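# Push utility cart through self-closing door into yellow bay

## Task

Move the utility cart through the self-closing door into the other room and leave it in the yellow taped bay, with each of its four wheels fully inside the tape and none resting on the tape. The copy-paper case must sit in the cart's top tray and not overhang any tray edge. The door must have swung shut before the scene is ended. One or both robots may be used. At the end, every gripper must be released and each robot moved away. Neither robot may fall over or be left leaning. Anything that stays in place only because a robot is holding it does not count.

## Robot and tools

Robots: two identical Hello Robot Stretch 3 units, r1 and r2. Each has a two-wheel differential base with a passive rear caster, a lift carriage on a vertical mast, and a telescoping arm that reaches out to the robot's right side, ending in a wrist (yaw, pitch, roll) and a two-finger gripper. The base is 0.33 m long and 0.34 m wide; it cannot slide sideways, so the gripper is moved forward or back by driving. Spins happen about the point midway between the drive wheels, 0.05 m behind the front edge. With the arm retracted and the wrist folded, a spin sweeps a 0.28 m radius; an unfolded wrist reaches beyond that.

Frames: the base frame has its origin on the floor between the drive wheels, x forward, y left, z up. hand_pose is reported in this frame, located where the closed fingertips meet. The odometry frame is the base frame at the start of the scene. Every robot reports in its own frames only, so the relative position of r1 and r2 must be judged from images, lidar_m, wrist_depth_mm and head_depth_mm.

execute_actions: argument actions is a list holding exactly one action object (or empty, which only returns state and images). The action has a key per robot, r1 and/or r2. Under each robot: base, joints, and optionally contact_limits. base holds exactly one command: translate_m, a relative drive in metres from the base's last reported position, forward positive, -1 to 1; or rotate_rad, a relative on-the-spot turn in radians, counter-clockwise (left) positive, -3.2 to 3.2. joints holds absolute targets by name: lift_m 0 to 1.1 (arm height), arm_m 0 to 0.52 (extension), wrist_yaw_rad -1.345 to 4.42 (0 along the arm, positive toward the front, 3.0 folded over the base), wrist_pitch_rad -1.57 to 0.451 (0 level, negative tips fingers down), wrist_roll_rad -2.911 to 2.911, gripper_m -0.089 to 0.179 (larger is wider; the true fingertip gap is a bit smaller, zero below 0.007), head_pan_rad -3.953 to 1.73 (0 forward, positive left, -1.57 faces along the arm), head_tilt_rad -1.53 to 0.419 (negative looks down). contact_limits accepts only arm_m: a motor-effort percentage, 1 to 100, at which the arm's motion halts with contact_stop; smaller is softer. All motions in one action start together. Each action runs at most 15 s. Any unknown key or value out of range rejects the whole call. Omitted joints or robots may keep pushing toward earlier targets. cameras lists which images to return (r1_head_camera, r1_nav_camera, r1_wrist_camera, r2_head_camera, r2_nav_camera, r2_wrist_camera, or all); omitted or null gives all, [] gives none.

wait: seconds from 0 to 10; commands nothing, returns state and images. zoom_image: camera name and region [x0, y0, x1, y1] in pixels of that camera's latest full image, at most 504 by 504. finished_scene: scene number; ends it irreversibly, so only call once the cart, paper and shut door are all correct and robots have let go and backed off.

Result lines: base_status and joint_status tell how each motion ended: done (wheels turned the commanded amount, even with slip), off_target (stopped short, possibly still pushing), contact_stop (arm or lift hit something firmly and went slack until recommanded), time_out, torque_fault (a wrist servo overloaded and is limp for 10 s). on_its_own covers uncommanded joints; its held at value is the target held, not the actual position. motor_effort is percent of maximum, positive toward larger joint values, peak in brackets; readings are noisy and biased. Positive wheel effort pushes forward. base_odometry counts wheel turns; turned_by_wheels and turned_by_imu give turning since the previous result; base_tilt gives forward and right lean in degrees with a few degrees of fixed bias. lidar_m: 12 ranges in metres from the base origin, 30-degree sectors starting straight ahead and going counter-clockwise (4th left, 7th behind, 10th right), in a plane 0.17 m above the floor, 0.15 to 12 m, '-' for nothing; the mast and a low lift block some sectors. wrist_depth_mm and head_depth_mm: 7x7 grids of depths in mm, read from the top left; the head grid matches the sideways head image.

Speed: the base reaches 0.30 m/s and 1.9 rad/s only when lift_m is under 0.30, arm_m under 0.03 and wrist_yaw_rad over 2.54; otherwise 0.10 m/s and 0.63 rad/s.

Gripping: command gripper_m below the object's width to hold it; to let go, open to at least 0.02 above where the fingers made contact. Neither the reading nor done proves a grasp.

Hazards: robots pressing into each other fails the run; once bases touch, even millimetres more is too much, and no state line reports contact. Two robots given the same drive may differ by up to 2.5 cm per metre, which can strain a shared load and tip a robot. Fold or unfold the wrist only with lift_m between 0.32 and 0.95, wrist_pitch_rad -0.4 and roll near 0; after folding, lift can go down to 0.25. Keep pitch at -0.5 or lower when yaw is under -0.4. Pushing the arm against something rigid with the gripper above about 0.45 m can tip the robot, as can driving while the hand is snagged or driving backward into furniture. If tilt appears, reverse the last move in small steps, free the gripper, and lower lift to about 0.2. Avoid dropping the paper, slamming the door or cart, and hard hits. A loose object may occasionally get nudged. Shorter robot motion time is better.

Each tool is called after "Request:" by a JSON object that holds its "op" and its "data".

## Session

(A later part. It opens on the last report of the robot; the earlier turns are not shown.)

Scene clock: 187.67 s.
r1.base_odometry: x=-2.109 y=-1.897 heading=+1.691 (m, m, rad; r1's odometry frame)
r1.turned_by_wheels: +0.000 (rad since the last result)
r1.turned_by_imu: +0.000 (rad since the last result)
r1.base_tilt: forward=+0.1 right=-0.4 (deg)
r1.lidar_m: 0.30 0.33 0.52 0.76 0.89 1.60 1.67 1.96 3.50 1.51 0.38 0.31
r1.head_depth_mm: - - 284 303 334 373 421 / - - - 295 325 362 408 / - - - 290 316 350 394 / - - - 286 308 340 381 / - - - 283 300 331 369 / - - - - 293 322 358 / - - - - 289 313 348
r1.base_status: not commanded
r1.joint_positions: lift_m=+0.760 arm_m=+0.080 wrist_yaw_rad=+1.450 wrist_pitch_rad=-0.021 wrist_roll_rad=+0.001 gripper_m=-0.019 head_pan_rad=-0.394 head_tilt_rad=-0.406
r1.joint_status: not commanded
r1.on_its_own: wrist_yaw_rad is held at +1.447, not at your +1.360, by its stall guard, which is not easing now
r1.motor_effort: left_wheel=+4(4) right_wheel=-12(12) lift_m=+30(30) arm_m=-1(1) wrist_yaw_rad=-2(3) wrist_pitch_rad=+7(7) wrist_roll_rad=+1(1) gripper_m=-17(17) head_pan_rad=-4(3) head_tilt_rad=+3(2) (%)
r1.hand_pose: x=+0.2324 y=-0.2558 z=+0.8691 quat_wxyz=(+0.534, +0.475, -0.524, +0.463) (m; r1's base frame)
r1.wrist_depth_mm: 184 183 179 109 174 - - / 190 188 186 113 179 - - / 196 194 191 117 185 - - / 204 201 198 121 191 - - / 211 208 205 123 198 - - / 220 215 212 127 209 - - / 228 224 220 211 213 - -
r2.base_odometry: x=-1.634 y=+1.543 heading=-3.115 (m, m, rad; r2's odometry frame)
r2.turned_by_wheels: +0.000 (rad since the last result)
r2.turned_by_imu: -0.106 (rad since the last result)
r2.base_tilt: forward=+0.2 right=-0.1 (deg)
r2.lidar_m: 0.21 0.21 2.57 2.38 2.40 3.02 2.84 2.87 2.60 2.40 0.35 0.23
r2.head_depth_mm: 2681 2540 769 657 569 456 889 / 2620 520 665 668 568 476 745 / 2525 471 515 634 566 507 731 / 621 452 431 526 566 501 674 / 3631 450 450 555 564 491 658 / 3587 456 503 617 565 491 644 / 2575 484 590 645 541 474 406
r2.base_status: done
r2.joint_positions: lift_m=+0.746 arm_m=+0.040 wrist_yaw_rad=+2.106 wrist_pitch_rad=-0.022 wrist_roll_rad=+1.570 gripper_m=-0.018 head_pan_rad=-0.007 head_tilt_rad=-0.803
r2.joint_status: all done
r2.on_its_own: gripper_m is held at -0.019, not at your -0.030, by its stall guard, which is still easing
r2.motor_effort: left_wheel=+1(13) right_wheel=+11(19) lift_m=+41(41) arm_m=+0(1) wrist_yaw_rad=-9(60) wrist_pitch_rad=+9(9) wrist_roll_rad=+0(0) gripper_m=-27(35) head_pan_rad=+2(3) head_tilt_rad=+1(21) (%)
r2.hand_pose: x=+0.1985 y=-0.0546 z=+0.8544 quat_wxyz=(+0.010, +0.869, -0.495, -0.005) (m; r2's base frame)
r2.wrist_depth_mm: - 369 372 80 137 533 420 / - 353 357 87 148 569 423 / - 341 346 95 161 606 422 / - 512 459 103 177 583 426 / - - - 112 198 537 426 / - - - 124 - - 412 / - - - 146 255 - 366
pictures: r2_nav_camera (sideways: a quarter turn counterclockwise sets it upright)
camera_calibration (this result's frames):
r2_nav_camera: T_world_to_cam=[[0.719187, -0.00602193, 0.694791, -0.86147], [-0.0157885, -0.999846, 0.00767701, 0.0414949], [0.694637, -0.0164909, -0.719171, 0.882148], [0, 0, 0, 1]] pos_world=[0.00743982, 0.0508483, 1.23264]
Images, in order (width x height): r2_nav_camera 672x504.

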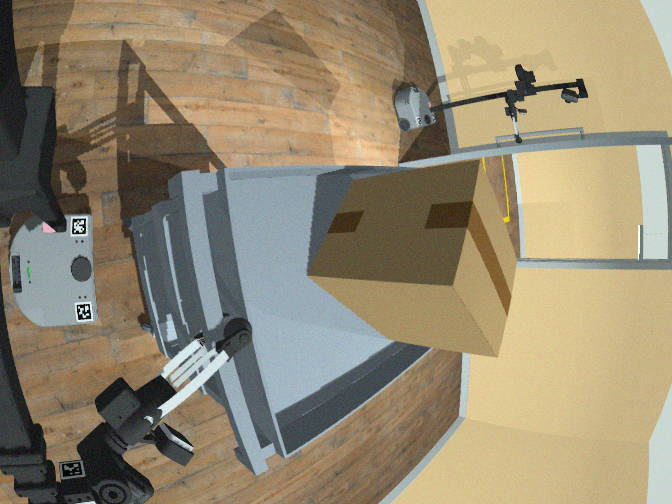

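Request:
{"op": "execute_actions", "data": {"actions": [{"r2":{"base":{"rotate_rad":0.1}}}], "cameras": []}}

Request:
{"op": "execute_actions", "data": {"actions": [{"r2":{"base":{"translate_m":0.12}}}], "cameras": ["r2_nav_camera"]}}

Scene clock: 188.83 s.
r1.base_odometry: x=-2.109 y=-1.897 heading=+1.691 (m, m, rad; r1's odometry frame)
r1.turned_by_wheels: +0.000 (rad since the last result)
r1.turned_by_imu: +0.000 (rad since the last result)
r1.base_tilt: forward=+0.1 right=-0.4 (deg)
r1.lidar_m: 0.30 0.33 0.52 0.76 0.89 1.60 1.67 1.97 3.52 1.49 0.37 0.30
r1.head_depth_mm: - - 284 303 334 373 422 / - - - 295 325 361 408 / - - - 290 316 351 394 / - - - 286 308 340 381 / - - - 283 300 331 370 / - - - - 293 322 359 / - - - - 288 313 347
r1.base_status: not commanded
r1.joint_positions: lift_m=+0.760 arm_m=+0.080 wrist_yaw_rad=+1.450 wrist_pitch_rad=-0.021 wrist_roll_rad=+0.001 gripper_m=-0.019 head_pan_rad=-0.394 head_tilt_rad=-0.406
r1.joint_status: not commanded
r1.on_its_own: wrist_yaw_rad is held at +1.447, not at your +1.360, by its stall guard, which is not easing now
r1.motor_effort: left_wheel=+4(4) right_wheel=-12(12) lift_m=+30(30) arm_m=-1(1) wrist_yaw_rad=-3(4) wrist_pitch_rad=+7(7) wrist_roll_rad=+1(1) gripper_m=-17(19) head_pan_rad=-4(4) head_tilt_rad=+3(3) (%)
r1.hand_pose: x=+0.2324 y=-0.2558 z=+0.8691 quat_wxyz=(+0.534, +0.475, -0.524, +0.463) (m; r1's base frame)
r1.wrist_depth_mm: 185 182 179 109 175 - - / 190 188 186 113 179 - - / 197 194 191 117 186 - - / 204 201 197 121 191 - - / 211 208 204 123 198 - - / 220 216 212 127 209 - - / 227 224 220 212 213 - -
r2.base_odometry: x=-1.634 y=+1.543 heading=-3.015 (m, m, rad; r2's odometry frame)
r2.turned_by_wheels: +0.100 (rad since the last result)
r2.turned_by_imu: +0.097 (rad since the last result)
r2.base_tilt: forward=+0.1 right=-0.1 (deg)
r2.lidar_m: 0.22 0.23 2.49 2.38 2.44 2.96 2.84 2.92 2.51 2.40 0.32 0.23
r2.head_depth_mm: 2520 524 708 671 569 478 710 / 2487 472 549 653 567 475 403 / 624 452 458 576 567 481 717 / 3586 451 446 538 567 471 730 / 3617 466 509 619 566 467 729 / 2600 497 592 648 564 465 730 / 2599 2460 2080 1713 557 440 1072
r2.base_status: done
r2.joint_positions: lift_m=+0.746 arm_m=+0.040 wrist_yaw_rad=+2.107 wrist_pitch_rad=-0.021 wrist_roll_rad=+1.570 gripper_m=-0.014 head_pan_rad=-0.007 head_tilt_rad=-0.803
r2.joint_status: not commanded
r2.on_its_own: gripper_m is held at -0.016, not at your -0.030, by its stall guard, which is still easing
r2.motor_effort: left_wheel=+0(5) right_wheel=+13(21) lift_m=+41(41) arm_m=+0(0) wrist_yaw_rad=-10(9) wrist_pitch_rad=+9(9) wrist_roll_rad=+0(0) gripper_m=-27(29) head_pan_rad=+3(3) head_tilt_rad=+1(2) (%)
r2.hand_pose: x=+0.1984 y=-0.0545 z=+0.8545 quat_wxyz=(+0.010, +0.869, -0.494, -0.005) (m; r2's base frame)
r2.wrist_depth_mm: - 339 337 70 128 505 422 / - 327 332 77 141 569 420 / - 358 329 85 156 611 422 / - - - 97 176 564 425 / - - - 108 205 - 424 / - - - 124 - - 391 / - - - 158 309 327 330
pictures: none
No camera images: the call's "cameras" was empty. Leave "cameras" out to get every camera's image.

Scene clock: 190.97 s.
r1.base_odometry: x=-2.109 y=-1.897 heading=+1.691 (m, m, rad; r1's odometry frame)
r1.turned_by_wheels: +0.000 (rad since the last result)
r1.turned_by_imu: +0.000 (rad since the last result)
r1.base_tilt: forward=+0.1 right=-0.3 (deg)
r1.lidar_m: 0.30 0.33 0.52 0.76 0.89 1.60 1.67 1.96 3.51 1.41 0.37 0.30
r1.head_depth_mm: - - 284 303 334 373 422 / - - - 295 325 361 407 / - - - 290 316 351 394 / - - - 286 308 340 381 / - - - 283 300 331 370 / - - - - 293 322 358 / - - - - 289 314 348
r1.base_status: not commanded
r1.joint_positions: lift_m=+0.760 arm_m=+0.080 wrist_yaw_rad=+1.450 wrist_pitch_rad=-0.021 wrist_roll_rad=+0.001 gripper_m=-0.019 head_pan_rad=-0.394 head_tilt_rad=-0.406
r1.joint_status: not commanded
r1.on_its_own: wrist_yaw_rad is held at +1.447, not at your +1.360, by its stall guard, which is not easing now
r1.motor_effort: left_wheel=+4(4) right_wheel=-12(12) lift_m=+30(30) arm_m=-1(1) wrist_yaw_rad=-3(3) wrist_pitch_rad=+7(7) wrist_roll_rad=+1(0) gripper_m=-18(17) head_pan_rad=-4(4) head_tilt_rad=+3(3) (%)
r1.hand_pose: x=+0.2324 y=-0.2558 z=+0.8691 quat_wxyz=(+0.534, +0.475, -0.524, +0.463) (m; r1's base frame)
r1.wrist_depth_mm: 185 182 179 109 174 - - / 191 187 185 113 179 - - / 197 195 191 117 185 - - / 204 201 198 121 191 - - / 211 208 205 123 198 - - / 219 216 212 127 209 - - / 228 225 220 211 213 - -
r2.base_odometry: x=-1.753 y=+1.528 heading=-3.015 (m, m, rad; r2's odometry frame)
r2.turned_by_wheels: +0.000 (rad since the last result)
r2.turned_by_imu: -0.057 (rad since the last result)
r2.base_tilt: forward=+0.2 right=-0.1 (deg)
r2.lidar_m: 0.22 0.22 2.54 2.38 2.43 3.13 2.95 3.01 2.55 2.39 0.33 0.23
r2.head_depth_mm: 2490 560 744 670 569 460 748 / 2439 492 578 653 568 479 408 / 623 452 473 597 568 481 732 / 3591 451 433 525 566 464 729 / 3585 450 489 603 564 480 728 / 3625 485 560 648 565 476 657 / 2334 2459 2075 1679 542 444 418
r2.base_status: done
r2.joint_positions: lift_m=+0.746 arm_m=+0.040 wrist_yaw_rad=+2.109 wrist_pitch_rad=-0.021 wrist_roll_rad=+1.570 gripper_m=-0.008 head_pan_rad=-0.007 head_tilt_rad=-0.803
r2.joint_status: not commanded
r2.on_its_own: gripper_m is held at -0.009, not at your -0.030, by its stall guard, which is not easing now
r2.motor_effort: left_wheel=+1(8) right_wheel=+5(20) lift_m=+41(42) arm_m=+0(0) wrist_yaw_rad=-12(40) wrist_pitch_rad=+9(9) wrist_roll_rad=+0(0) gripper_m=-23(24) head_pan_rad=+3(2) head_tilt_rad=+1(1) (%)
r2.hand_pose: x=+0.1981 y=-0.0540 z=+0.8546 quat_wxyz=(+0.010, +0.870, -0.493, -0.005) (m; r2's base frame)
r2.wrist_depth_mm: - 343 346 73 130 535 419 / - 337 338 80 143 566 425 / - 337 336 88 157 604 422 / - - - 99 176 572 422 / - - - 109 203 - 422 / - - - 124 - - 396 / - - - 154 301 319 326
pictures: r2_nav_camera (sideways: a quarter turn counterclockwise sets it upright)
camera_calibration (this result's frames):
r2_nav_camera: T_world_to_cam=[[0.719155, -0.00602193, 0.694823, -0.861512], [-0.0157892, -0.999846, 0.0076766, 0.0414955], [0.69467, -0.0164914, -0.719139, 0.882107], [0, 0, 0, 1]] pos_world=[0.00744301, 0.0508483, 1.23264]
Images, in order (width x height): r2_nav_camera 672x504.

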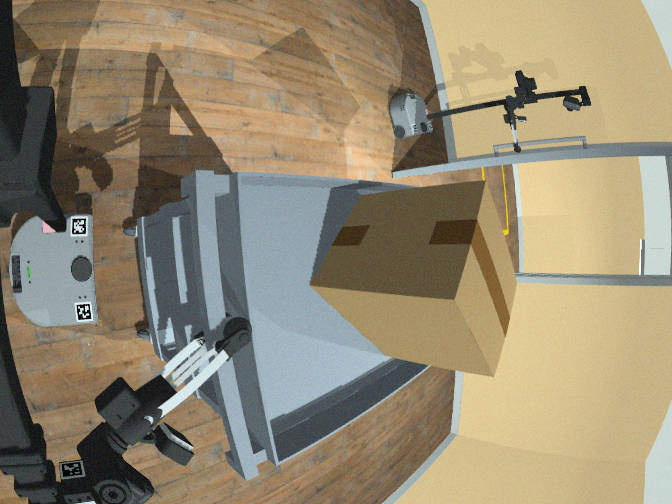

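Request:
{"op": "execute_actions", "data": {"actions": [{"r2":{"base":{"rotate_rad":0.06}}}], "cameras": []}}

Request:
{"op": "execute_actions", "data": {"actions": [{"r2":{"base":{"translate_m":0.18}}}], "cameras": ["r2_nav_camera"]}}

Scene clock: 191.97 s.
r1.base_odometry: x=-2.109 y=-1.897 heading=+1.691 (m, m, rad; r1's odometry frame)
r1.turned_by_wheels: +0.000 (rad since the last result)
r1.turned_by_imu: +0.000 (rad since the last result)
r1.base_tilt: forward=+0.0 right=-0.4 (deg)
r1.lidar_m: 0.30 0.33 0.51 0.76 0.89 1.60 1.67 1.96 3.48 1.40 0.38 0.30
r1.head_depth_mm: - - 284 302 334 373 421 / - - - 295 325 361 408 / - - - 290 316 350 395 / - - - 286 308 341 381 / - - - 283 300 331 369 / - - - - 293 322 358 / - - - - 289 313 347
r1.base_status: not commanded
r1.joint_positions: lift_m=+0.760 arm_m=+0.080 wrist_yaw_rad=+1.450 wrist_pitch_rad=-0.021 wrist_roll_rad=+0.001 gripper_m=-0.019 head_pan_rad=-0.394 head_tilt_rad=-0.406
r1.joint_status: not commanded
r1.on_its_own: wrist_yaw_rad is held at +1.447, not at your +1.360, by its stall guard, which is not easing now
r1.motor_effort: left_wheel=+4(4) right_wheel=-12(12) lift_m=+30(30) arm_m=-1(1) wrist_yaw_rad=-3(3) wrist_pitch_rad=+7(7) wrist_roll_rad=+1(1) gripper_m=-18(18) head_pan_rad=-4(4) head_tilt_rad=+2(3) (%)
r1.hand_pose: x=+0.2324 y=-0.2558 z=+0.8691 quat_wxyz=(+0.534, +0.475, -0.524, +0.463) (m; r1's base frame)
r1.wrist_depth_mm: 184 182 179 109 174 - - / 191 188 185 114 180 - - / 197 194 191 117 185 - - / 204 201 198 121 191 - - / 212 208 204 123 198 - - / 219 216 213 127 210 - - / 228 224 219 211 212 - -
r2.base_odometry: x=-1.753 y=+1.528 heading=-2.955 (m, m, rad; r2's odometry frame)
r2.turned_by_wheels: +0.060 (rad since the last result)
r2.turned_by_imu: +0.059 (rad since the last result)
r2.base_tilt: forward=+0.1 right=-0.1 (deg)
r2.lidar_m: 0.22 0.23 2.51 2.38 2.45 3.10 2.95 3.05 2.50 2.39 0.32 0.23
r2.head_depth_mm: 2438 512 640 669 568 471 713 / 2391 471 525 637 568 475 403 / 623 452 445 558 567 495 703 / 3615 451 464 558 567 455 707 / 3628 468 533 634 564 457 742 / 2527 513 669 633 565 459 882 / 2487 2640 2068 1722 1369 438 1094
r2.base_status: done
r2.joint_positions: lift_m=+0.746 arm_m=+0.040 wrist_yaw_rad=+2.100 wrist_pitch_rad=-0.021 wrist_roll_rad=+1.570 gripper_m=-0.008 head_pan_rad=-0.007 head_tilt_rad=-0.803
r2.joint_status: not commanded
r2.on_its_own: gripper_m is held at -0.009, not at your -0.030, by its stall guard, which is not easing now
r2.motor_effort: left_wheel=-1(5) right_wheel=+9(19) lift_m=+41(41) arm_m=+0(0) wrist_yaw_rad=+1(11) wrist_pitch_rad=+9(9) wrist_roll_rad=+0(0) gripper_m=-23(23) head_pan_rad=+2(4) head_tilt_rad=+1(1) (%)
r2.hand_pose: x=+0.1994 y=-0.0561 z=+0.8546 quat_wxyz=(+0.010, +0.867, -0.498, -0.005) (m; r2's base frame)
r2.wrist_depth_mm: - 332 331 67 126 506 421 / - 323 325 75 139 534 424 / - 380 352 83 155 611 426 / - - - 95 176 545 428 / - - - 107 207 - 427 / - - - 124 - - 395 / - - - 161 310 327 335
pictures: none
No camera images: the call's "cameras" was empty. Leave "cameras" out to get every camera's image.

Scene clock: 194.70 s.
r1.base_odometry: x=-2.109 y=-1.897 heading=+1.691 (m, m, rad; r1's odometry frame)
r1.turned_by_wheels: +0.000 (rad since the last result)
r1.turned_by_imu: +0.000 (rad since the last result)
r1.base_tilt: forward=+0.1 right=-0.4 (deg)
r1.lidar_m: 0.30 0.33 0.51 0.76 0.89 1.60 1.67 1.95 3.51 1.26 0.38 0.31
r1.head_depth_mm: - - 285 302 334 372 421 / - - - 295 325 361 407 / - - - 290 316 350 394 / - - - 286 308 340 381 / - - - 283 300 331 369 / - - - - 293 322 358 / - - - - 289 313 347
r1.base_status: not commanded
r1.joint_positions: lift_m=+0.760 arm_m=+0.080 wrist_yaw_rad=+1.450 wrist_pitch_rad=-0.021 wrist_roll_rad=+0.001 gripper_m=-0.019 head_pan_rad=-0.394 head_tilt_rad=-0.406
r1.joint_status: not commanded
r1.on_its_own: wrist_yaw_rad is held at +1.447, not at your +1.360, by its stall guard, which is not easing now
r1.motor_effort: left_wheel=+4(4) right_wheel=-12(12) lift_m=+30(30) arm_m=-1(1) wrist_yaw_rad=-3(3) wrist_pitch_rad=+7(7) wrist_roll_rad=+1(0) gripper_m=-18(17) head_pan_rad=-4(4) head_tilt_rad=+3(3) (%)
r1.hand_pose: x=+0.2324 y=-0.2558 z=+0.8691 quat_wxyz=(+0.534, +0.475, -0.524, +0.463) (m; r1's base frame)
r1.wrist_depth_mm: 185 182 180 109 174 - - / 190 188 186 114 180 - - / 197 195 191 117 186 - - / 204 201 198 121 192 - - / 212 208 205 123 198 - - / 219 216 213 127 209 - - / 228 225 220 211 214 - -
r2.base_odometry: x=-1.930 y=+1.495 heading=-2.955 (m, m, rad; r2's odometry frame)
r2.turned_by_wheels: +0.000 (rad since the last result)
r2.turned_by_imu: +0.000 (rad since the last result)
r2.base_tilt: forward=+0.1 right=-0.1 (deg)
r2.lidar_m: 0.22 0.24 2.50 2.39 2.46 3.29 3.14 3.23 2.50 2.39 0.29 0.23
r2.head_depth_mm: 2253 479 568 653 569 486 666 / 626 454 488 622 569 480 394 / 3651 452 436 531 566 507 898 / 3660 451 479 576 566 457 732 / 3644 488 566 648 566 463 742 / 3117 1732 1961 647 555 455 1078 / 2340 2533 2013 1714 1399 444 1110
r2.base_status: done
r2.joint_positions: lift_m=+0.746 arm_m=+0.040 wrist_yaw_rad=+2.158 wrist_pitch_rad=-0.020 wrist_roll_rad=+1.570 gripper_m=-0.008 head_pan_rad=-0.007 head_tilt_rad=-0.803
r2.joint_status: not commanded
r2.on_its_own: wrist_yaw_rad is held at +2.153, not at your +2.100, by its stall guard, which is not easing now; gripper_m is held at -0.009, not at your -0.030, by its stall guard, which is not easing now
r2.motor_effort: left_wheel=+0(6) right_wheel=+6(19) lift_m=+42(42) arm_m=+1(0) wrist_yaw_rad=-7(43) wrist_pitch_rad=+9(9) wrist_roll_rad=+0(0) gripper_m=-24(24) head_pan_rad=+3(2) head_tilt_rad=+1(1) (%)
r2.hand_pose: x=+0.1915 y=-0.0433 z=+0.8548 quat_wxyz=(+0.010, +0.881, -0.472, -0.004) (m; r2's base frame)
r2.wrist_depth_mm: 299 300 56 54 115 120 425 / - 307 306 61 130 509 420 / - - 467 70 150 551 424 / - - - 83 177 - 428 / - - - 99 231 - 410 / - - - 124 341 346 351 / - - - 191 - - 961
pictures: r2_nav_camera (sideways: a quarter turn counterclockwise sets it upright)
camera_calibration (this result's frames):
r2_nav_camera: T_world_to_cam=[[0.719069, -0.00602141, 0.694912, -0.861628], [-0.0157902, -0.999846, 0.0076755, 0.0414969], [0.694759, -0.016492, -0.719054, 0.881995], [0, 0, 0, 1]] pos_world=[0.00745157, 0.0508482, 1.23264]
Images, in order (width x height): r2_nav_camera 672x504.

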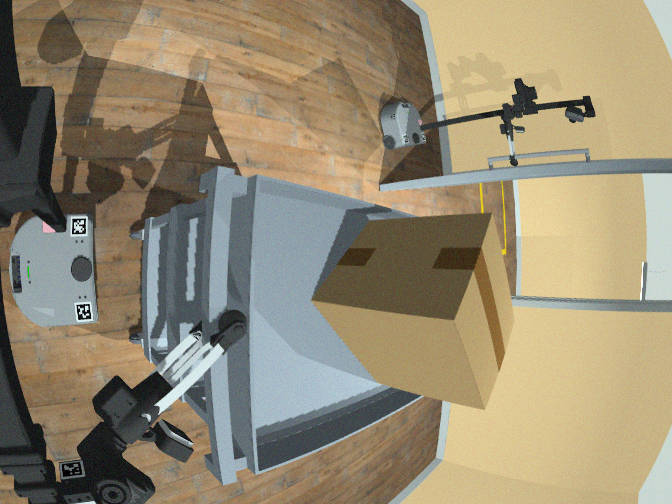

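Request:
{"op": "execute_actions", "data": {"actions": [{"r2":{"base":{"rotate_rad":-0.09},"joints":{"wrist_yaw_rad":2.13}}}], "cameras": []}}

Request:
{"op": "execute_actions", "data": {"actions": [{"r2":{"base":{"translate_m":0.15}}}], "cameras": ["r2_nav_camera"]}}

Scene clock: 195.97 s.
r1.base_odometry: x=-2.109 y=-1.897 heading=+1.691 (m, m, rad; r1's odometry frame)
r1.turned_by_wheels: +0.000 (rad since the last result)
r1.turned_by_imu: +0.000 (rad since the last result)
r1.base_tilt: forward=+0.1 right=-0.4 (deg)
r1.lidar_m: 0.30 0.33 0.52 0.76 0.89 1.60 1.67 1.96 3.49 1.26 0.37 0.30
r1.head_depth_mm: - - 284 302 334 373 422 / - - - 295 325 361 407 / - - - 289 316 351 394 / - - - 286 308 340 381 / - - - 283 300 331 369 / - - - - 293 322 358 / - - - - 289 313 347
r1.base_status: not commanded
r1.joint_positions: lift_m=+0.760 arm_m=+0.080 wrist_yaw_rad=+1.450 wrist_pitch_rad=-0.021 wrist_roll_rad=+0.001 gripper_m=-0.019 head_pan_rad=-0.394 head_tilt_rad=-0.406
r1.joint_status: not commanded
r1.on_its_own: wrist_yaw_rad is held at +1.447, not at your +1.360, by its stall guard, which is not easing now
r1.motor_effort: left_wheel=+4(4) right_wheel=-12(12) lift_m=+30(30) arm_m=-1(1) wrist_yaw_rad=-3(3) wrist_pitch_rad=+7(7) wrist_roll_rad=+1(0) gripper_m=-17(17) head_pan_rad=-4(4) head_tilt_rad=+3(2) (%)
r1.hand_pose: x=+0.2324 y=-0.2558 z=+0.8691 quat_wxyz=(+0.534, +0.475, -0.524, +0.463) (m; r1's base frame)
r1.wrist_depth_mm: 185 182 179 109 174 - - / 190 188 185 113 180 - - / 197 193 191 118 185 - - / 204 202 198 121 192 - - / 211 209 204 123 198 - - / 218 216 212 127 208 - - / 228 224 220 211 213 - -
r2.base_odometry: x=-1.930 y=+1.495 heading=-3.045 (m, m, rad; r2's odometry frame)
r2.turned_by_wheels: -0.090 (rad since the last result)
r2.turned_by_imu: -0.088 (rad since the last result)
r2.base_tilt: forward=+0.2 right=-0.1 (deg)
r2.lidar_m: 0.22 0.23 2.59 2.39 2.42 3.06 3.14 3.19 2.58 2.39 0.32 0.23
r2.head_depth_mm: 2367 527 715 670 569 468 726 / 2292 473 554 653 568 467 394 / 624 452 464 585 567 479 905 / 3654 451 436 525 566 463 730 / 3574 458 497 616 566 463 729 / 3614 487 579 641 565 461 728 / 3126 2194 2021 1663 543 437 1088
r2.base_status: done
r2.joint_positions: lift_m=+0.746 arm_m=+0.040 wrist_yaw_rad=+2.156 wrist_pitch_rad=-0.020 wrist_roll_rad=+1.571 gripper_m=-0.008 head_pan_rad=-0.007 head_tilt_rad=-0.803
r2.joint_status: wrist_yaw_rad off_target (ended at +2.156, target +2.130)
r2.on_its_own: gripper_m is held at -0.009, not at your -0.030, by its stall guard, which is not easing now; wrist_yaw_rad is at rest, and its effort (-31) is outside its rest range (-12 to +12)
r2.motor_effort: left_wheel=+5(16) right_wheel=-5(14) lift_m=+42(41) arm_m=+2(0) wrist_yaw_rad=-31(33) wrist_pitch_rad=+9(9) wrist_roll_rad=-1(1) gripper_m=-23(24) head_pan_rad=+2(1) head_tilt_rad=+1(1) (%)
r2.hand_pose: x=+0.1918 y=-0.0436 z=+0.8548 quat_wxyz=(+0.009, +0.881, -0.473, -0.005) (m; r2's base frame)
r2.wrist_depth_mm: - 325 328 67 125 511 417 / - 320 324 74 139 539 422 / - 423 382 83 156 594 420 / - - - 96 179 549 427 / - - - 109 216 - 420 / - - - 128 - - 386 / - - - 172 324 335 855
pictures: none
No camera images: the call's "cameras" was empty. Leave "cameras" out to get every camera's image.

Scene clock: 198.43 s.
r1.base_odometry: x=-2.109 y=-1.897 heading=+1.691 (m, m, rad; r1's odometry frame)
r1.turned_by_wheels: +0.000 (rad since the last result)
r1.turned_by_imu: +0.000 (rad since the last result)
r1.base_tilt: forward=+0.1 right=-0.4 (deg)
r1.lidar_m: 0.30 0.33 0.52 0.76 0.89 1.61 1.67 1.96 3.49 1.27 0.37 0.30
r1.head_depth_mm: - - 284 302 334 373 421 / - - - 295 325 361 407 / - - - 290 316 350 394 / - - - 286 308 340 381 / - - - 283 300 331 369 / - - - - 293 322 358 / - - - - 289 313 347
r1.base_status: not commanded
r1.joint_positions: lift_m=+0.760 arm_m=+0.080 wrist_yaw_rad=+1.450 wrist_pitch_rad=-0.021 wrist_roll_rad=+0.001 gripper_m=-0.019 head_pan_rad=-0.394 head_tilt_rad=-0.406
r1.joint_status: not commanded
r1.on_its_own: wrist_yaw_rad is held at +1.447, not at your +1.360, by its stall guard, which is not easing now
r1.motor_effort: left_wheel=+4(4) right_wheel=-12(12) lift_m=+30(30) arm_m=-1(1) wrist_yaw_rad=-3(4) wrist_pitch_rad=+7(7) wrist_roll_rad=+0(1) gripper_m=-18(18) head_pan_rad=-4(4) head_tilt_rad=+4(2) (%)
r1.hand_pose: x=+0.2324 y=-0.2558 z=+0.8691 quat_wxyz=(+0.534, +0.475, -0.524, +0.463) (m; r1's base frame)
r1.wrist_depth_mm: 184 182 180 109 174 - - / 190 188 185 113 179 - - / 197 195 191 117 185 - - / 204 200 197 121 191 - - / 211 208 204 123 197 - - / 219 217 212 127 210 - - / 227 225 220 212 212 - -
r2.base_odometry: x=-2.079 y=+1.480 heading=-3.045 (m, m, rad; r2's odometry frame)
r2.turned_by_wheels: +0.000 (rad since the last result)
r2.turned_by_imu: -0.005 (rad since the last result)
r2.base_tilt: forward=+0.1 right=-0.1 (deg)
r2.lidar_m: 0.22 0.23 2.61 2.41 2.43 3.06 3.29 3.33 2.56 2.37 0.30 0.22
r2.head_depth_mm: 2244 517 646 671 569 503 659 / 2172 472 531 641 568 502 396 / 625 452 454 568 567 503 895 / 3576 451 437 528 565 484 729 / 3624 465 503 618 566 486 729 / 3587 497 599 647 564 464 729 / 3589 2104 1972 1708 541 444 1091
r2.base_status: done
r2.joint_positions: lift_m=+0.746 arm_m=+0.040 wrist_yaw_rad=+2.196 wrist_pitch_rad=-0.020 wrist_roll_rad=+1.571 gripper_m=-0.008 head_pan_rad=-0.007 head_tilt_rad=-0.803
r2.joint_status: not commanded
r2.on_its_own: wrist_yaw_rad is held at +2.184, not at your +2.130, by its stall guard, which is not easing now; gripper_m is held at -0.009, not at your -0.030, by its stall guard, which is not easing now; wrist_yaw_rad is at rest, and its effort (-15) is outside its rest range (-12 to +12)
r2.motor_effort: left_wheel=+2(9) right_wheel=+5(19) lift_m=+41(41) arm_m=+2(2) wrist_yaw_rad=-15(46) wrist_pitch_rad=+9(9) wrist_roll_rad=+0(1) gripper_m=-23(22) head_pan_rad=+3(3) head_tilt_rad=+1(1) (%)
r2.hand_pose: x=+0.1859 y=-0.0352 z=+0.8548 quat_wxyz=(+0.009, +0.890, -0.455, -0.005) (m; r2's base frame)
r2.wrist_depth_mm: - 310 62 60 120 127 424 / - 310 312 67 135 541 425 / - - 482 76 154 570 424 / - - - 90 180 529 426 / - - - 105 230 - 408 / - - - 127 - - 351 / - - - 188 - - 929
pictures: r2_nav_camera (sideways: a quarter turn counterclockwise sets it upright)
camera_calibration (this result's frames):
r2_nav_camera: T_world_to_cam=[[0.718827, -0.00598153, 0.695164, -0.861954], [-0.0157398, -0.999847, 0.00767237, 0.0415007], [0.695011, -0.0164568, -0.71881, 0.881677], [0, 0, 0, 1]] pos_world=[0.00747308, 0.0508481, 1.23264]
Images, in order (width x height): r2_nav_camera 672x504.

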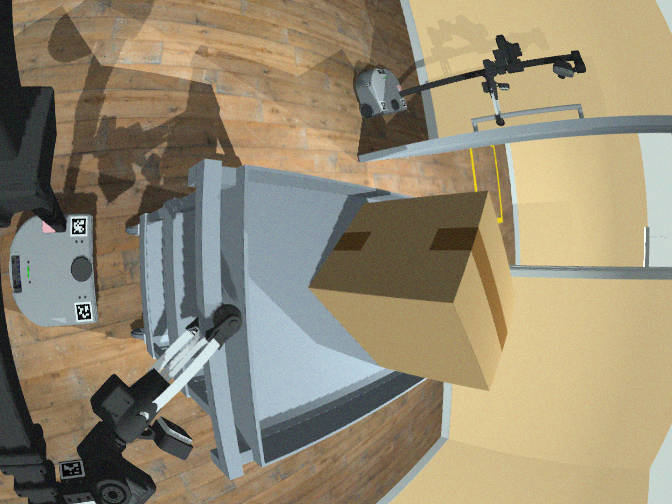

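Request:
{"op": "execute_actions", "data": {"actions": [{"r2":{"joints":{"arm_m":0.06,"wrist_yaw_rad":2.17}}}], "cameras": []}}

Request:
{"op": "execute_actions", "data": {"actions": [{"r2":{"base":{"translate_m":0.15}}}], "cameras": ["r2_nav_camera"]}}

Scene clock: 199.60 s.
r1.base_odometry: x=-2.109 y=-1.897 heading=+1.691 (m, m, rad; r1's odometry frame)
r1.turned_by_wheels: +0.000 (rad since the last result)
r1.turned_by_imu: +0.000 (rad since the last result)
r1.base_tilt: forward=+0.1 right=-0.4 (deg)
r1.lidar_m: 0.30 0.33 0.52 0.76 0.89 1.60 1.67 1.96 3.47 1.27 0.38 0.30
r1.head_depth_mm: - - 284 303 334 373 422 / - - - 295 325 361 408 / - - - 290 316 350 394 / - - - 286 308 340 381 / - - - 283 300 331 369 / - - - - 293 322 358 / - - - - 289 313 348
r1.base_status: not commanded
r1.joint_positions: lift_m=+0.760 arm_m=+0.080 wrist_yaw_rad=+1.450 wrist_pitch_rad=-0.021 wrist_roll_rad=+0.001 gripper_m=-0.019 head_pan_rad=-0.394 head_tilt_rad=-0.406
r1.joint_status: not commanded
r1.on_its_own: wrist_yaw_rad is held at +1.447, not at your +1.360, by its stall guard, which is not easing now
r1.motor_effort: left_wheel=+4(4) right_wheel=-12(12) lift_m=+30(30) arm_m=-1(1) wrist_yaw_rad=-3(3) wrist_pitch_rad=+7(7) wrist_roll_rad=+1(1) gripper_m=-18(17) head_pan_rad=-5(5) head_tilt_rad=+2(2) (%)
r1.hand_pose: x=+0.2324 y=-0.2558 z=+0.8691 quat_wxyz=(+0.534, +0.475, -0.524, +0.463) (m; r1's base frame)
r1.wrist_depth_mm: 184 182 180 109 175 - - / 190 188 186 113 180 - - / 197 194 192 117 185 - - / 205 201 197 121 191 - - / 211 208 204 123 198 - - / 218 216 211 127 209 - - / 229 225 220 211 213 - -
r2.base_odometry: x=-2.079 y=+1.480 heading=-3.045 (m, m, rad; r2's odometry frame)
r2.turned_by_wheels: +0.000 (rad since the last result)
r2.turned_by_imu: +0.001 (rad since the last result)
r2.base_tilt: forward=+0.2 right=-0.1 (deg)
r2.lidar_m: 0.21 0.22 2.60 2.41 2.43 3.06 3.29 3.32 2.55 2.36 0.31 0.22
r2.head_depth_mm: 2241 508 640 670 568 478 668 / 2153 471 518 637 567 477 398 / 624 453 436 548 567 503 697 / 3649 451 446 538 567 477 667 / 3599 467 512 618 565 477 668 / 3612 500 616 635 565 477 667 / 3566 2228 1951 1720 1370 446 1076
r2.base_status: not commanded
r2.joint_positions: lift_m=+0.746 arm_m=+0.059 wrist_yaw_rad=+2.197 wrist_pitch_rad=-0.020 wrist_roll_rad=+1.571 gripper_m=-0.008 head_pan_rad=-0.007 head_tilt_rad=-0.803
r2.joint_status: wrist_yaw_rad off_target (ended at +2.197, target +2.170); the others done
r2.on_its_own: gripper_m is held at -0.009, not at your -0.030, by its stall guard, which is not easing now; wrist_yaw_rad is at rest, and its effort (-32) is outside its rest range (-12 to +12)
r2.motor_effort: left_wheel=+4(4) right_wheel=-4(6) lift_m=+41(41) arm_m=+6(9) wrist_yaw_rad=-32(31) wrist_pitch_rad=+9(9) wrist_roll_rad=-1(0) gripper_m=-22(22) head_pan_rad=+3(2) head_tilt_rad=+1(0) (%)
r2.hand_pose: x=+0.1858 y=-0.0543 z=+0.8548 quat_wxyz=(+0.009, +0.891, -0.455, -0.005) (m; r2's base frame)
r2.wrist_depth_mm: - 312 316 62 121 129 424 / - 312 316 69 136 538 423 / - - 443 78 154 574 421 / - - - 92 179 536 427 / - - - 106 226 - 413 / - - - 127 - - 382 / - - - 182 - - 924
pictures: none
No camera images: the call's "cameras" was empty. Leave "cameras" out to get every camera's image.

Scene clock: 202.13 s.
r1.base_odometry: x=-2.109 y=-1.897 heading=+1.691 (m, m, rad; r1's odometry frame)
r1.turned_by_wheels: +0.000 (rad since the last result)
r1.turned_by_imu: +0.000 (rad since the last result)
r1.base_tilt: forward=+0.1 right=-0.4 (deg)
r1.lidar_m: 0.30 0.33 0.52 0.76 0.89 1.60 1.67 1.96 3.51 1.29 0.38 0.30
r1.head_depth_mm: - - 284 303 334 373 422 / - - - 295 325 361 408 / - - - 290 316 351 394 / - - - 286 308 340 381 / - - - 283 300 331 369 / - - - - 293 322 358 / - - - - 289 314 348
r1.base_status: not commanded
r1.joint_positions: lift_m=+0.760 arm_m=+0.080 wrist_yaw_rad=+1.450 wrist_pitch_rad=-0.021 wrist_roll_rad=+0.001 gripper_m=-0.019 head_pan_rad=-0.394 head_tilt_rad=-0.406
r1.joint_status: not commanded
r1.on_its_own: wrist_yaw_rad is held at +1.447, not at your +1.360, by its stall guard, which is not easing now
r1.motor_effort: left_wheel=+4(4) right_wheel=-12(12) lift_m=+30(30) arm_m=-1(1) wrist_yaw_rad=-3(3) wrist_pitch_rad=+7(7) wrist_roll_rad=+1(0) gripper_m=-18(17) head_pan_rad=-5(4) head_tilt_rad=+3(3) (%)
r1.hand_pose: x=+0.2324 y=-0.2558 z=+0.8691 quat_wxyz=(+0.534, +0.475, -0.524, +0.463) (m; r1's base frame)
r1.wrist_depth_mm: 184 182 179 109 174 - - / 190 188 185 113 179 - - / 197 195 192 117 185 - - / 204 201 197 121 191 - - / 211 208 203 123 198 - - / 219 217 211 127 209 - - / 228 225 220 212 213 - -
r2.base_odometry: x=-2.228 y=+1.466 heading=-3.045 (m, m, rad; r2's odometry frame)
r2.turned_by_wheels: +0.000 (rad since the last result)
r2.turned_by_imu: -0.013 (rad since the last result)
r2.base_tilt: forward=+0.1 right=+0.0 (deg)
r2.lidar_m: 0.21 0.22 2.65 2.43 2.46 3.08 3.43 3.48 2.56 2.35 0.30 0.22
r2.head_depth_mm: 2127 495 619 670 569 505 660 / 2038 461 508 634 569 503 394 / 625 452 432 539 567 503 713 / 3650 452 448 539 566 501 663 / 3581 468 516 619 566 478 668 / 3586 508 633 633 565 480 673 / 3609 2559 1938 1711 1364 441 1074
r2.base_status: done
r2.joint_positions: lift_m=+0.746 arm_m=+0.060 wrist_yaw_rad=+2.218 wrist_pitch_rad=-0.020 wrist_roll_rad=+1.571 gripper_m=-0.008 head_pan_rad=-0.007 head_tilt_rad=-0.803
r2.joint_status: not commanded
r2.on_its_own: wrist_yaw_rad is held at +2.214, not at your +2.170, by its stall guard, which is not easing now; gripper_m is held at -0.009, not at your -0.030, by its stall guard, which is not easing now
r2.motor_effort: left_wheel=+0(10) right_wheel=+6(20) lift_m=+41(41) arm_m=+2(6) wrist_yaw_rad=-4(40) wrist_pitch_rad=+9(9) wrist_roll_rad=+0(1) gripper_m=-22(22) head_pan_rad=+4(2) head_tilt_rad=+1(1) (%)
r2.hand_pose: x=+0.1826 y=-0.0507 z=+0.8548 quat_wxyz=(+0.009, +0.895, -0.446, -0.005) (m; r2's base frame)
r2.wrist_depth_mm: - 309 61 59 119 126 423 / - 308 310 66 134 536 423 / - - 496 76 153 562 421 / - - - 88 180 528 426 / - - - 105 230 - 410 / - - - 128 - 350 351 / - - - 191 - - 972
pictures: r2_nav_camera (sideways: a quarter turn counterclockwise sets it upright)
camera_calibration (this result's frames):
r2_nav_camera: T_world_to_cam=[[0.718826, -0.00598129, 0.695164, -0.861954], [-0.0157394, -0.999847, 0.00767237, 0.0415007], [0.695011, -0.0164566, -0.71881, 0.881677], [0, 0, 0, 1]] pos_world=[0.00747308, 0.0508481, 1.23264]
Images, in order (width x height): r2_nav_camera 672x504.

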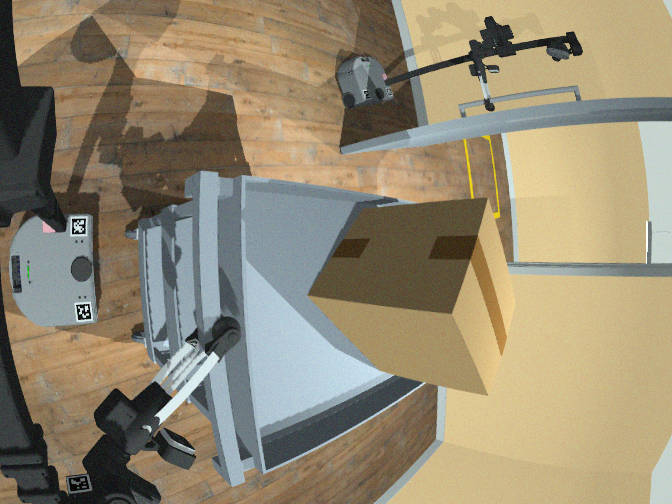

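Request:
{"op": "execute_actions", "data": {"actions": [{"r2":{"joints":{"arm_m":0.09,"wrist_yaw_rad":2.19}}}], "cameras": []}}

Request:
{"op": "execute_actions", "data": {"actions": [{"r2":{"base":{"translate_m":0.18}}}], "cameras": ["r2_nav_camera"]}}

Scene clock: 204.13 s.
r1.base_odometry: x=-2.109 y=-1.897 heading=+1.691 (m, m, rad; r1's odometry frame)
r1.turned_by_wheels: +0.000 (rad since the last result)
r1.turned_by_imu: +0.000 (rad since the last result)
r1.base_tilt: forward=+0.1 right=-0.4 (deg)
r1.lidar_m: 0.30 0.33 0.52 0.76 0.89 1.60 1.67 1.96 3.50 1.31 0.38 0.30
r1.head_depth_mm: - - 285 303 334 373 422 / - - - 295 325 361 408 / - - - 290 316 351 394 / - - - 286 308 340 381 / - - - 283 300 331 369 / - - - - 293 322 358 / - - - - 289 313 348
r1.base_status: not commanded
r1.joint_positions: lift_m=+0.760 arm_m=+0.080 wrist_yaw_rad=+1.450 wrist_pitch_rad=-0.021 wrist_roll_rad=+0.001 gripper_m=-0.019 head_pan_rad=-0.394 head_tilt_rad=-0.406
r1.joint_status: not commanded
r1.on_its_own: wrist_yaw_rad is held at +1.447, not at your +1.360, by its stall guard, which is not easing now
r1.motor_effort: left_wheel=+4(4) right_wheel=-12(12) lift_m=+30(30) arm_m=-1(1) wrist_yaw_rad=-3(3) wrist_pitch_rad=+7(7) wrist_roll_rad=+0(0) gripper_m=-18(17) head_pan_rad=-4(3) head_tilt_rad=+2(2) (%)
r1.hand_pose: x=+0.2324 y=-0.2558 z=+0.8691 quat_wxyz=(+0.534, +0.475, -0.524, +0.463) (m; r1's base frame)
r1.wrist_depth_mm: 184 182 180 109 174 - - / 190 188 185 114 179 - - / 196 194 190 117 185 - - / 204 201 198 121 191 - - / 211 208 204 123 198 - - / 218 216 213 127 209 - - / 227 223 220 211 213 - -
r2.base_odometry: x=-2.228 y=+1.466 heading=-3.045 (m, m, rad; r2's odometry frame)
r2.turned_by_wheels: +0.000 (rad since the last result)
r2.turned_by_imu: +0.001 (rad since the last result)
r2.base_tilt: forward=+0.2 right=-0.1 (deg)
r2.lidar_m: 0.21 0.22 2.65 2.43 2.45 3.07 3.43 3.47 2.56 2.35 0.31 0.22
r2.head_depth_mm: 2127 492 605 669 568 504 394 / 2050 453 482 620 568 502 718 / 623 452 421 511 566 502 658 / 3593 450 461 556 566 502 656 / 3666 467 525 628 565 500 655 / 3613 511 1904 650 548 481 654 / 3557 2525 1928 1721 1457 1226 1075
r2.base_status: not commanded
r2.joint_positions: lift_m=+0.746 arm_m=+0.089 wrist_yaw_rad=+2.229 wrist_pitch_rad=-0.020 wrist_roll_rad=+1.571 gripper_m=-0.008 head_pan_rad=-0.007 head_tilt_rad=-0.803
r2.joint_status: wrist_yaw_rad off_target (ended at +2.229, target +2.190); the others done
r2.on_its_own: wrist_yaw_rad is held at +2.237, not at your +2.190, by its stall guard, which is not easing now; gripper_m is held at -0.009, not at your -0.030, by its stall guard, which is not easing now
r2.motor_effort: left_wheel=+2(5) right_wheel=-8(7) lift_m=+41(41) arm_m=+5(8) wrist_yaw_rad=+9(39) wrist_pitch_rad=+9(9) wrist_roll_rad=+0(1) gripper_m=-22(22) head_pan_rad=+2(4) head_tilt_rad=+1(1) (%)
r2.hand_pose: x=+0.1809 y=-0.0780 z=+0.8548 quat_wxyz=(+0.009, +0.898, -0.441, -0.005) (m; r2's base frame)
r2.wrist_depth_mm: - 315 315 62 122 129 418 / - 311 314 69 136 546 418 / - - 448 79 155 573 422 / - - - 92 181 536 426 / - - - 107 227 - 411 / - - - 129 - - 381 / - - - 184 - - 945
pictures: none
No camera images: the call's "cameras" was empty. Leave "cameras" out to get every camera's image.

Scene clock: 206.97 s.
r1.base_odometry: x=-2.109 y=-1.897 heading=+1.691 (m, m, rad; r1's odometry frame)
r1.turned_by_wheels: +0.000 (rad since the last result)
r1.turned_by_imu: +0.000 (rad since the last result)
r1.base_tilt: forward=+0.1 right=-0.4 (deg)
r1.lidar_m: 0.30 0.33 0.51 0.76 0.89 1.60 1.67 1.96 3.48 1.34 0.38 0.30
r1.head_depth_mm: - - 284 302 334 373 422 / - - - 295 325 361 408 / - - - 290 316 351 394 / - - - 286 308 341 381 / - - - 283 300 331 369 / - - - - 293 322 358 / - - - - 288 314 348
r1.base_status: not commanded
r1.joint_positions: lift_m=+0.760 arm_m=+0.080 wrist_yaw_rad=+1.450 wrist_pitch_rad=-0.021 wrist_roll_rad=+0.001 gripper_m=-0.019 head_pan_rad=-0.394 head_tilt_rad=-0.406
r1.joint_status: not commanded
r1.on_its_own: wrist_yaw_rad is held at +1.447, not at your +1.360, by its stall guard, which is not easing now
r1.motor_effort: left_wheel=+4(4) right_wheel=-12(12) lift_m=+30(30) arm_m=-1(1) wrist_yaw_rad=-4(3) wrist_pitch_rad=+7(7) wrist_roll_rad=+0(0) gripper_m=-17(17) head_pan_rad=-4(4) head_tilt_rad=+2(3) (%)
r1.hand_pose: x=+0.2324 y=-0.2558 z=+0.8691 quat_wxyz=(+0.534, +0.475, -0.524, +0.463) (m; r1's base frame)
r1.wrist_depth_mm: 185 182 180 109 175 - - / 191 188 185 114 180 - - / 197 194 191 117 185 - 744 / 204 201 198 121 191 - 794 / 212 208 205 123 198 - - / 218 217 212 127 209 - 798 / 227 224 220 211 213 - 726
r2.base_odometry: x=-2.408 y=+1.448 heading=-3.045 (m, m, rad; r2's odometry frame)
r2.turned_by_wheels: +0.000 (rad since the last result)
r2.turned_by_imu: -0.020 (rad since the last result)
r2.base_tilt: forward=+0.2 right=-0.1 (deg)
r2.lidar_m: 0.21 0.21 2.70 2.46 2.47 3.06 3.62 3.64 2.55 2.32 0.30 0.22
r2.head_depth_mm: 1975 491 595 669 568 504 394 / 1914 454 478 622 567 503 832 / 626 453 420 510 566 502 657 / 3455 450 461 554 566 501 656 / 3609 468 526 630 565 484 656 / 3609 512 1960 650 548 482 654 / 3597 2627 2089 1682 1460 1225 1071
r2.base_status: done
r2.joint_positions: lift_m=+0.746 arm_m=+0.090 wrist_yaw_rad=+2.241 wrist_pitch_rad=-0.020 wrist_roll_rad=+1.571 gripper_m=-0.008 head_pan_rad=-0.007 head_tilt_rad=-0.803
r2.joint_status: not commanded
r2.on_its_own: wrist_yaw_rad is held at +2.237, not at your +2.190, by its stall guard, which is not easing now; gripper_m is held at -0.009, not at your -0.030, by its stall guard, which is not easing now
r2.motor_effort: left_wheel=+0(9) right_wheel=+6(19) lift_m=+41(42) arm_m=+2(5) wrist_yaw_rad=-4(44) wrist_pitch_rad=+9(9) wrist_roll_rad=-1(1) gripper_m=-22(23) head_pan_rad=+3(3) head_tilt_rad=+0(1) (%)
r2.hand_pose: x=+0.1791 y=-0.0760 z=+0.8548 quat_wxyz=(+0.009, +0.900, -0.435, -0.004) (m; r2's base frame)
r2.wrist_depth_mm: - 310 62 60 121 128 421 / - 310 313 68 135 543 420 / - - 478 77 154 566 420 / - - - 91 180 531 423 / - - - 106 229 - 410 / - - - 128 - - 353 / - - - 189 - - 922
pictures: r2_nav_camera (sideways: a quarter turn counterclockwise sets it upright)
camera_calibration (this result's frames):
r2_nav_camera: T_world_to_cam=[[0.718826, -0.00598159, 0.695164, -0.861954], [-0.0157399, -0.999847, 0.00767237, 0.0415007], [0.695011, -0.0164569, -0.71881, 0.881677], [0, 0, 0, 1]] pos_world=[0.0074731, 0.0508481, 1.23264]
Images, in order (width x height): r2_nav_camera 672x504.

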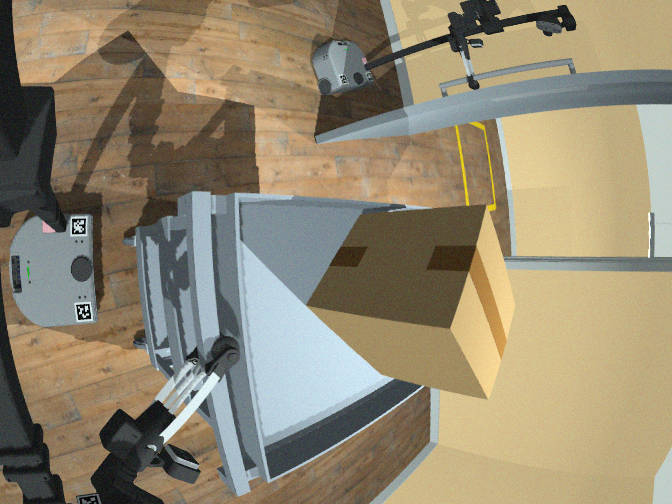

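Request:
{"op": "execute_actions", "data": {"actions": []}}

Scene clock: 209.60 s.
r1.base_odometry: x=-2.109 y=-1.897 heading=+1.691 (m, m, rad; r1's odometry frame)
r1.turned_by_wheels: +0.000 (rad since the last result)
r1.turned_by_imu: +0.000 (rad since the last result)
r1.base_tilt: forward=+0.2 right=-0.3 (deg)
r1.lidar_m: 0.30 0.33 0.52 0.76 0.89 1.60 1.67 1.96 3.48 1.34 0.38 0.30
r1.head_depth_mm: - - 284 303 334 373 422 / - - - 295 325 361 408 / - - - 290 316 350 394 / - - - 286 308 340 381 / - - - 283 300 331 369 / - - - - 293 322 358 / - - - - 289 314 348
r1.base_status: not commanded
r1.joint_positions: lift_m=+0.760 arm_m=+0.080 wrist_yaw_rad=+1.450 wrist_pitch_rad=-0.021 wrist_roll_rad=+0.001 gripper_m=-0.019 head_pan_rad=-0.394 head_tilt_rad=-0.406
r1.joint_status: not commanded
r1.on_its_own: wrist_yaw_rad is held at +1.447, not at your +1.360, by its stall guard, which is not easing now
r1.motor_effort: left_wheel=+4(4) right_wheel=-12(12) lift_m=+30(30) arm_m=-1(1) wrist_yaw_rad=-3(3) wrist_pitch_rad=+7(7) wrist_roll_rad=+1(0) gripper_m=-18(17) head_pan_rad=-5(4) head_tilt_rad=+2(3) (%)
r1.hand_pose: x=+0.2324 y=-0.2558 z=+0.8691 quat_wxyz=(+0.534, +0.475, -0.524, +0.463) (m; r1's base frame)
r1.wrist_depth_mm: 184 181 179 109 175 - - / 190 188 185 113 180 - - / 197 194 191 117 185 - 738 / 204 201 198 121 191 - 799 / 212 208 204 123 198 - - / 220 215 212 127 208 - 780 / 227 224 220 211 213 - 718
r2.base_odometry: x=-2.408 y=+1.448 heading=-3.045 (m, m, rad; r2's odometry frame)
r2.turned_by_wheels: +0.000 (rad since the last result)
r2.turned_by_imu: +0.001 (rad since the last result)
r2.base_tilt: forward=+0.1 right=-0.1 (deg)
r2.lidar_m: 0.21 0.21 2.70 2.46 2.46 3.05 3.61 3.64 2.56 2.32 0.30 0.22
r2.head_depth_mm: 1982 490 594 668 569 503 395 / 1907 453 478 621 568 503 832 / 626 453 420 510 567 502 657 / 3462 451 461 554 567 501 657 / 3635 469 526 629 564 483 657 / 3573 513 1965 652 549 481 656 / 3592 2665 2080 1685 1450 1225 1076
r2.base_status: done
r2.joint_positions: lift_m=+0.746 arm_m=+0.090 wrist_yaw_rad=+2.241 wrist_pitch_rad=-0.020 wrist_roll_rad=+1.571 gripper_m=-0.008 head_pan_rad=-0.007 head_tilt_rad=-0.803
r2.joint_status: not commanded
r2.on_its_own: wrist_yaw_rad is held at +2.237, not at your +2.190, by its stall guard, which is not easing now; gripper_m is held at -0.009, not at your -0.030, by its stall guard, which is not easing now
r2.motor_effort: left_wheel=+0(9) right_wheel=+6(19) lift_m=+42(42) arm_m=+1(5) wrist_yaw_rad=-4(44) wrist_pitch_rad=+9(9) wrist_roll_rad=-1(1) gripper_m=-22(23) head_pan_rad=+3(3) head_tilt_rad=+1(1) (%)
r2.hand_pose: x=+0.1791 y=-0.0760 z=+0.8548 quat_wxyz=(+0.009, +0.900, -0.435, -0.004) (m; r2's base frame)
r2.wrist_depth_mm: - 308 62 60 120 128 420 / - 311 314 68 135 533 417 / - - 479 77 154 563 425 / - - - 91 181 539 426 / - - - 106 230 - 406 / - - - 129 - - 349 / - - - 188 - - 926
pictures: r1_head_camera (sideways: a quarter turn clockwise sets it upright), r1_nav_camera (sideways: a quarter turn counterclockwise sets it upright), r1_wrist_camera, r2_head_camera (sideways: a quarter turn clockwise sets it upright), r2_nav_camera (sideways: a quarter turn counterclockwise sets it upright), r2_wrist_camera
camera_calibration (this result's frames):
r1_head_camera: T_world_to_cam=[[-0.393832, 0.168737, -0.903562, 1.20096], [0.359146, 0.933113, 0.0177165, -0.0225152], [0.846115, -0.317533, -0.428091, 0.504699], [0, 0, 0, 1]] pos_world=[0.0540284, -0.0213786, 1.3016]
r1_nav_camera: T_world_to_cam=[[0.350241, -0.0958889, 0.931738, -1.17659], [-0.370291, -0.927887, 0.0436999, 0.00370284], [0.860358, -0.36032, -0.360491, 0.424873], [0, 0, 0, 1]] pos_world=[0.0479177, 0.0437042, 1.24927]
r1_wrist_camera: T_world_to_cam=[[-0.0919938, -0.994235, -0.055086, -0.174859], [-0.196838, 0.0723861, -0.97776, 0.95144], [0.976111, -0.0791048, -0.202362, 0.0960644], [0, 0, 0, 1]] pos_world=[0.0774242, -0.235123, 0.940088]
r2_head_camera: T_world_to_cam=[[-0.754502, -0.0252509, -0.655812, 0.87741], [-0.029671, 0.99955, -0.00434994, 0.00666513], [0.655627, 0.0161765, -0.754912, 0.942312], [0, 0, 0, 1]] pos_world=[0.0443998, 0.000249904, 1.28681]
r2_nav_camera: T_world_to_cam=[[0.718826, -0.00598133, 0.695164, -0.861954], [-0.0157395, -0.999847, 0.00767237, 0.0415007], [0.695011, -0.0164566, -0.71881, 0.881677], [0, 0, 0, 1]] pos_world=[0.00747308, 0.0508481, 1.23264]
r2_wrist_camera: T_world_to_cam=[[-0.0492204, -0.0523828, -0.997413, 0.847224], [-0.736673, 0.676249, 0.000837747, 0.219983], [0.674456, 0.734809, -0.0718742, 0.163558], [0, 0, 0, 1]] pos_world=[0.0934432, -0.224567, 0.856604]
Images, in order (width x height): r1_head_camera 896x504, r1_nav_camera 672x504, r1_wrist_camera 644x364, r2_head_camera 896x504, r2_nav_camera 672x504, r2_wrist_camera 644x364.

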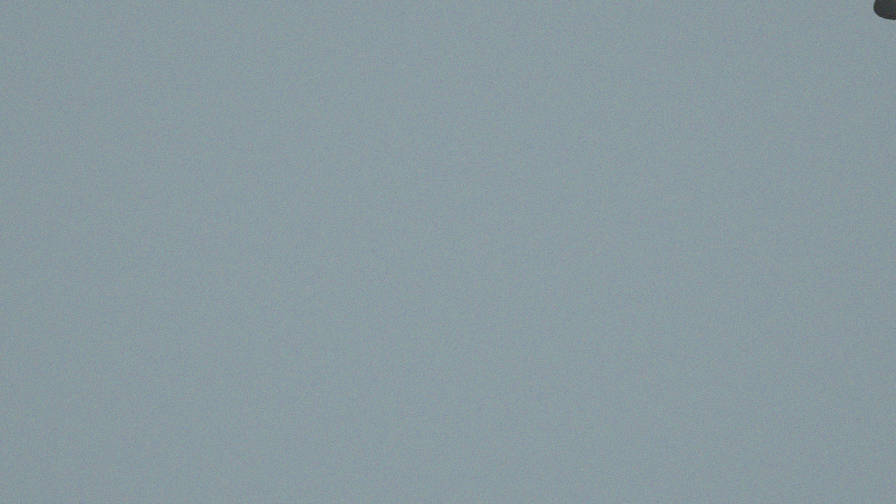

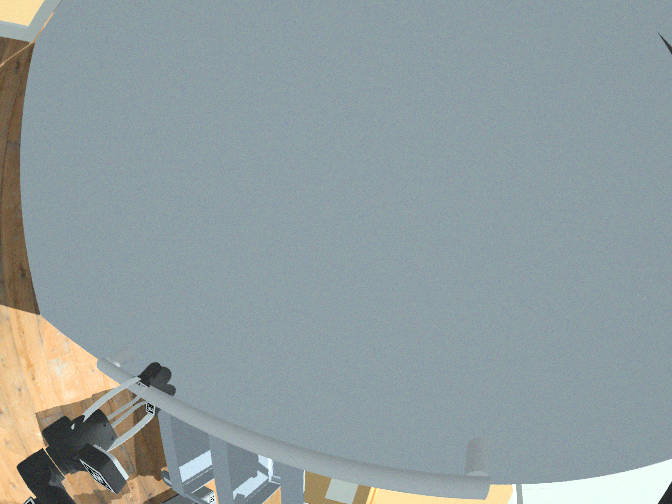

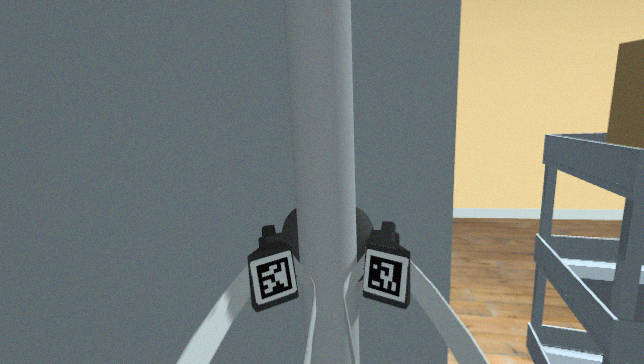

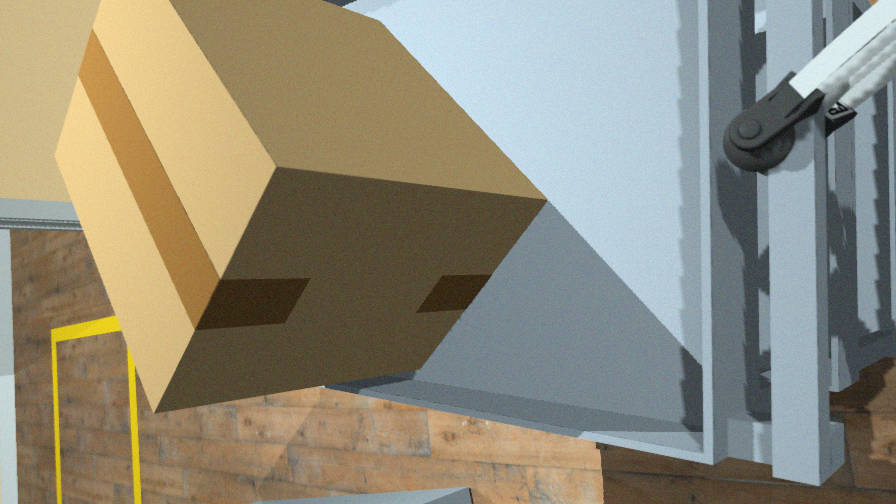

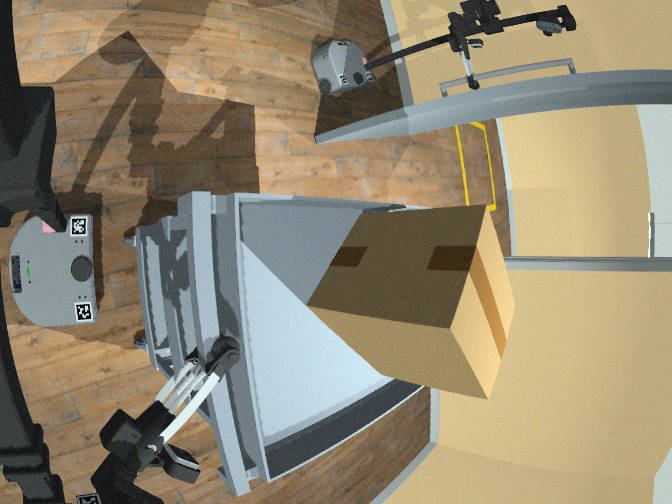

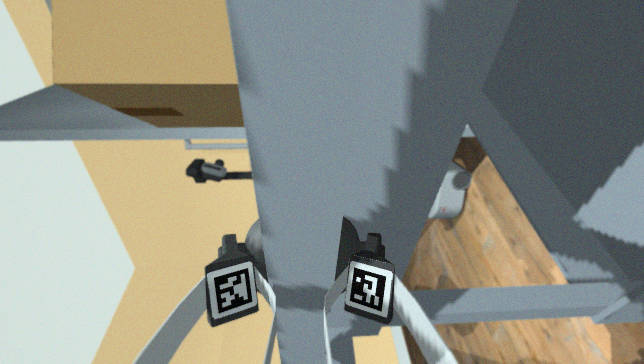

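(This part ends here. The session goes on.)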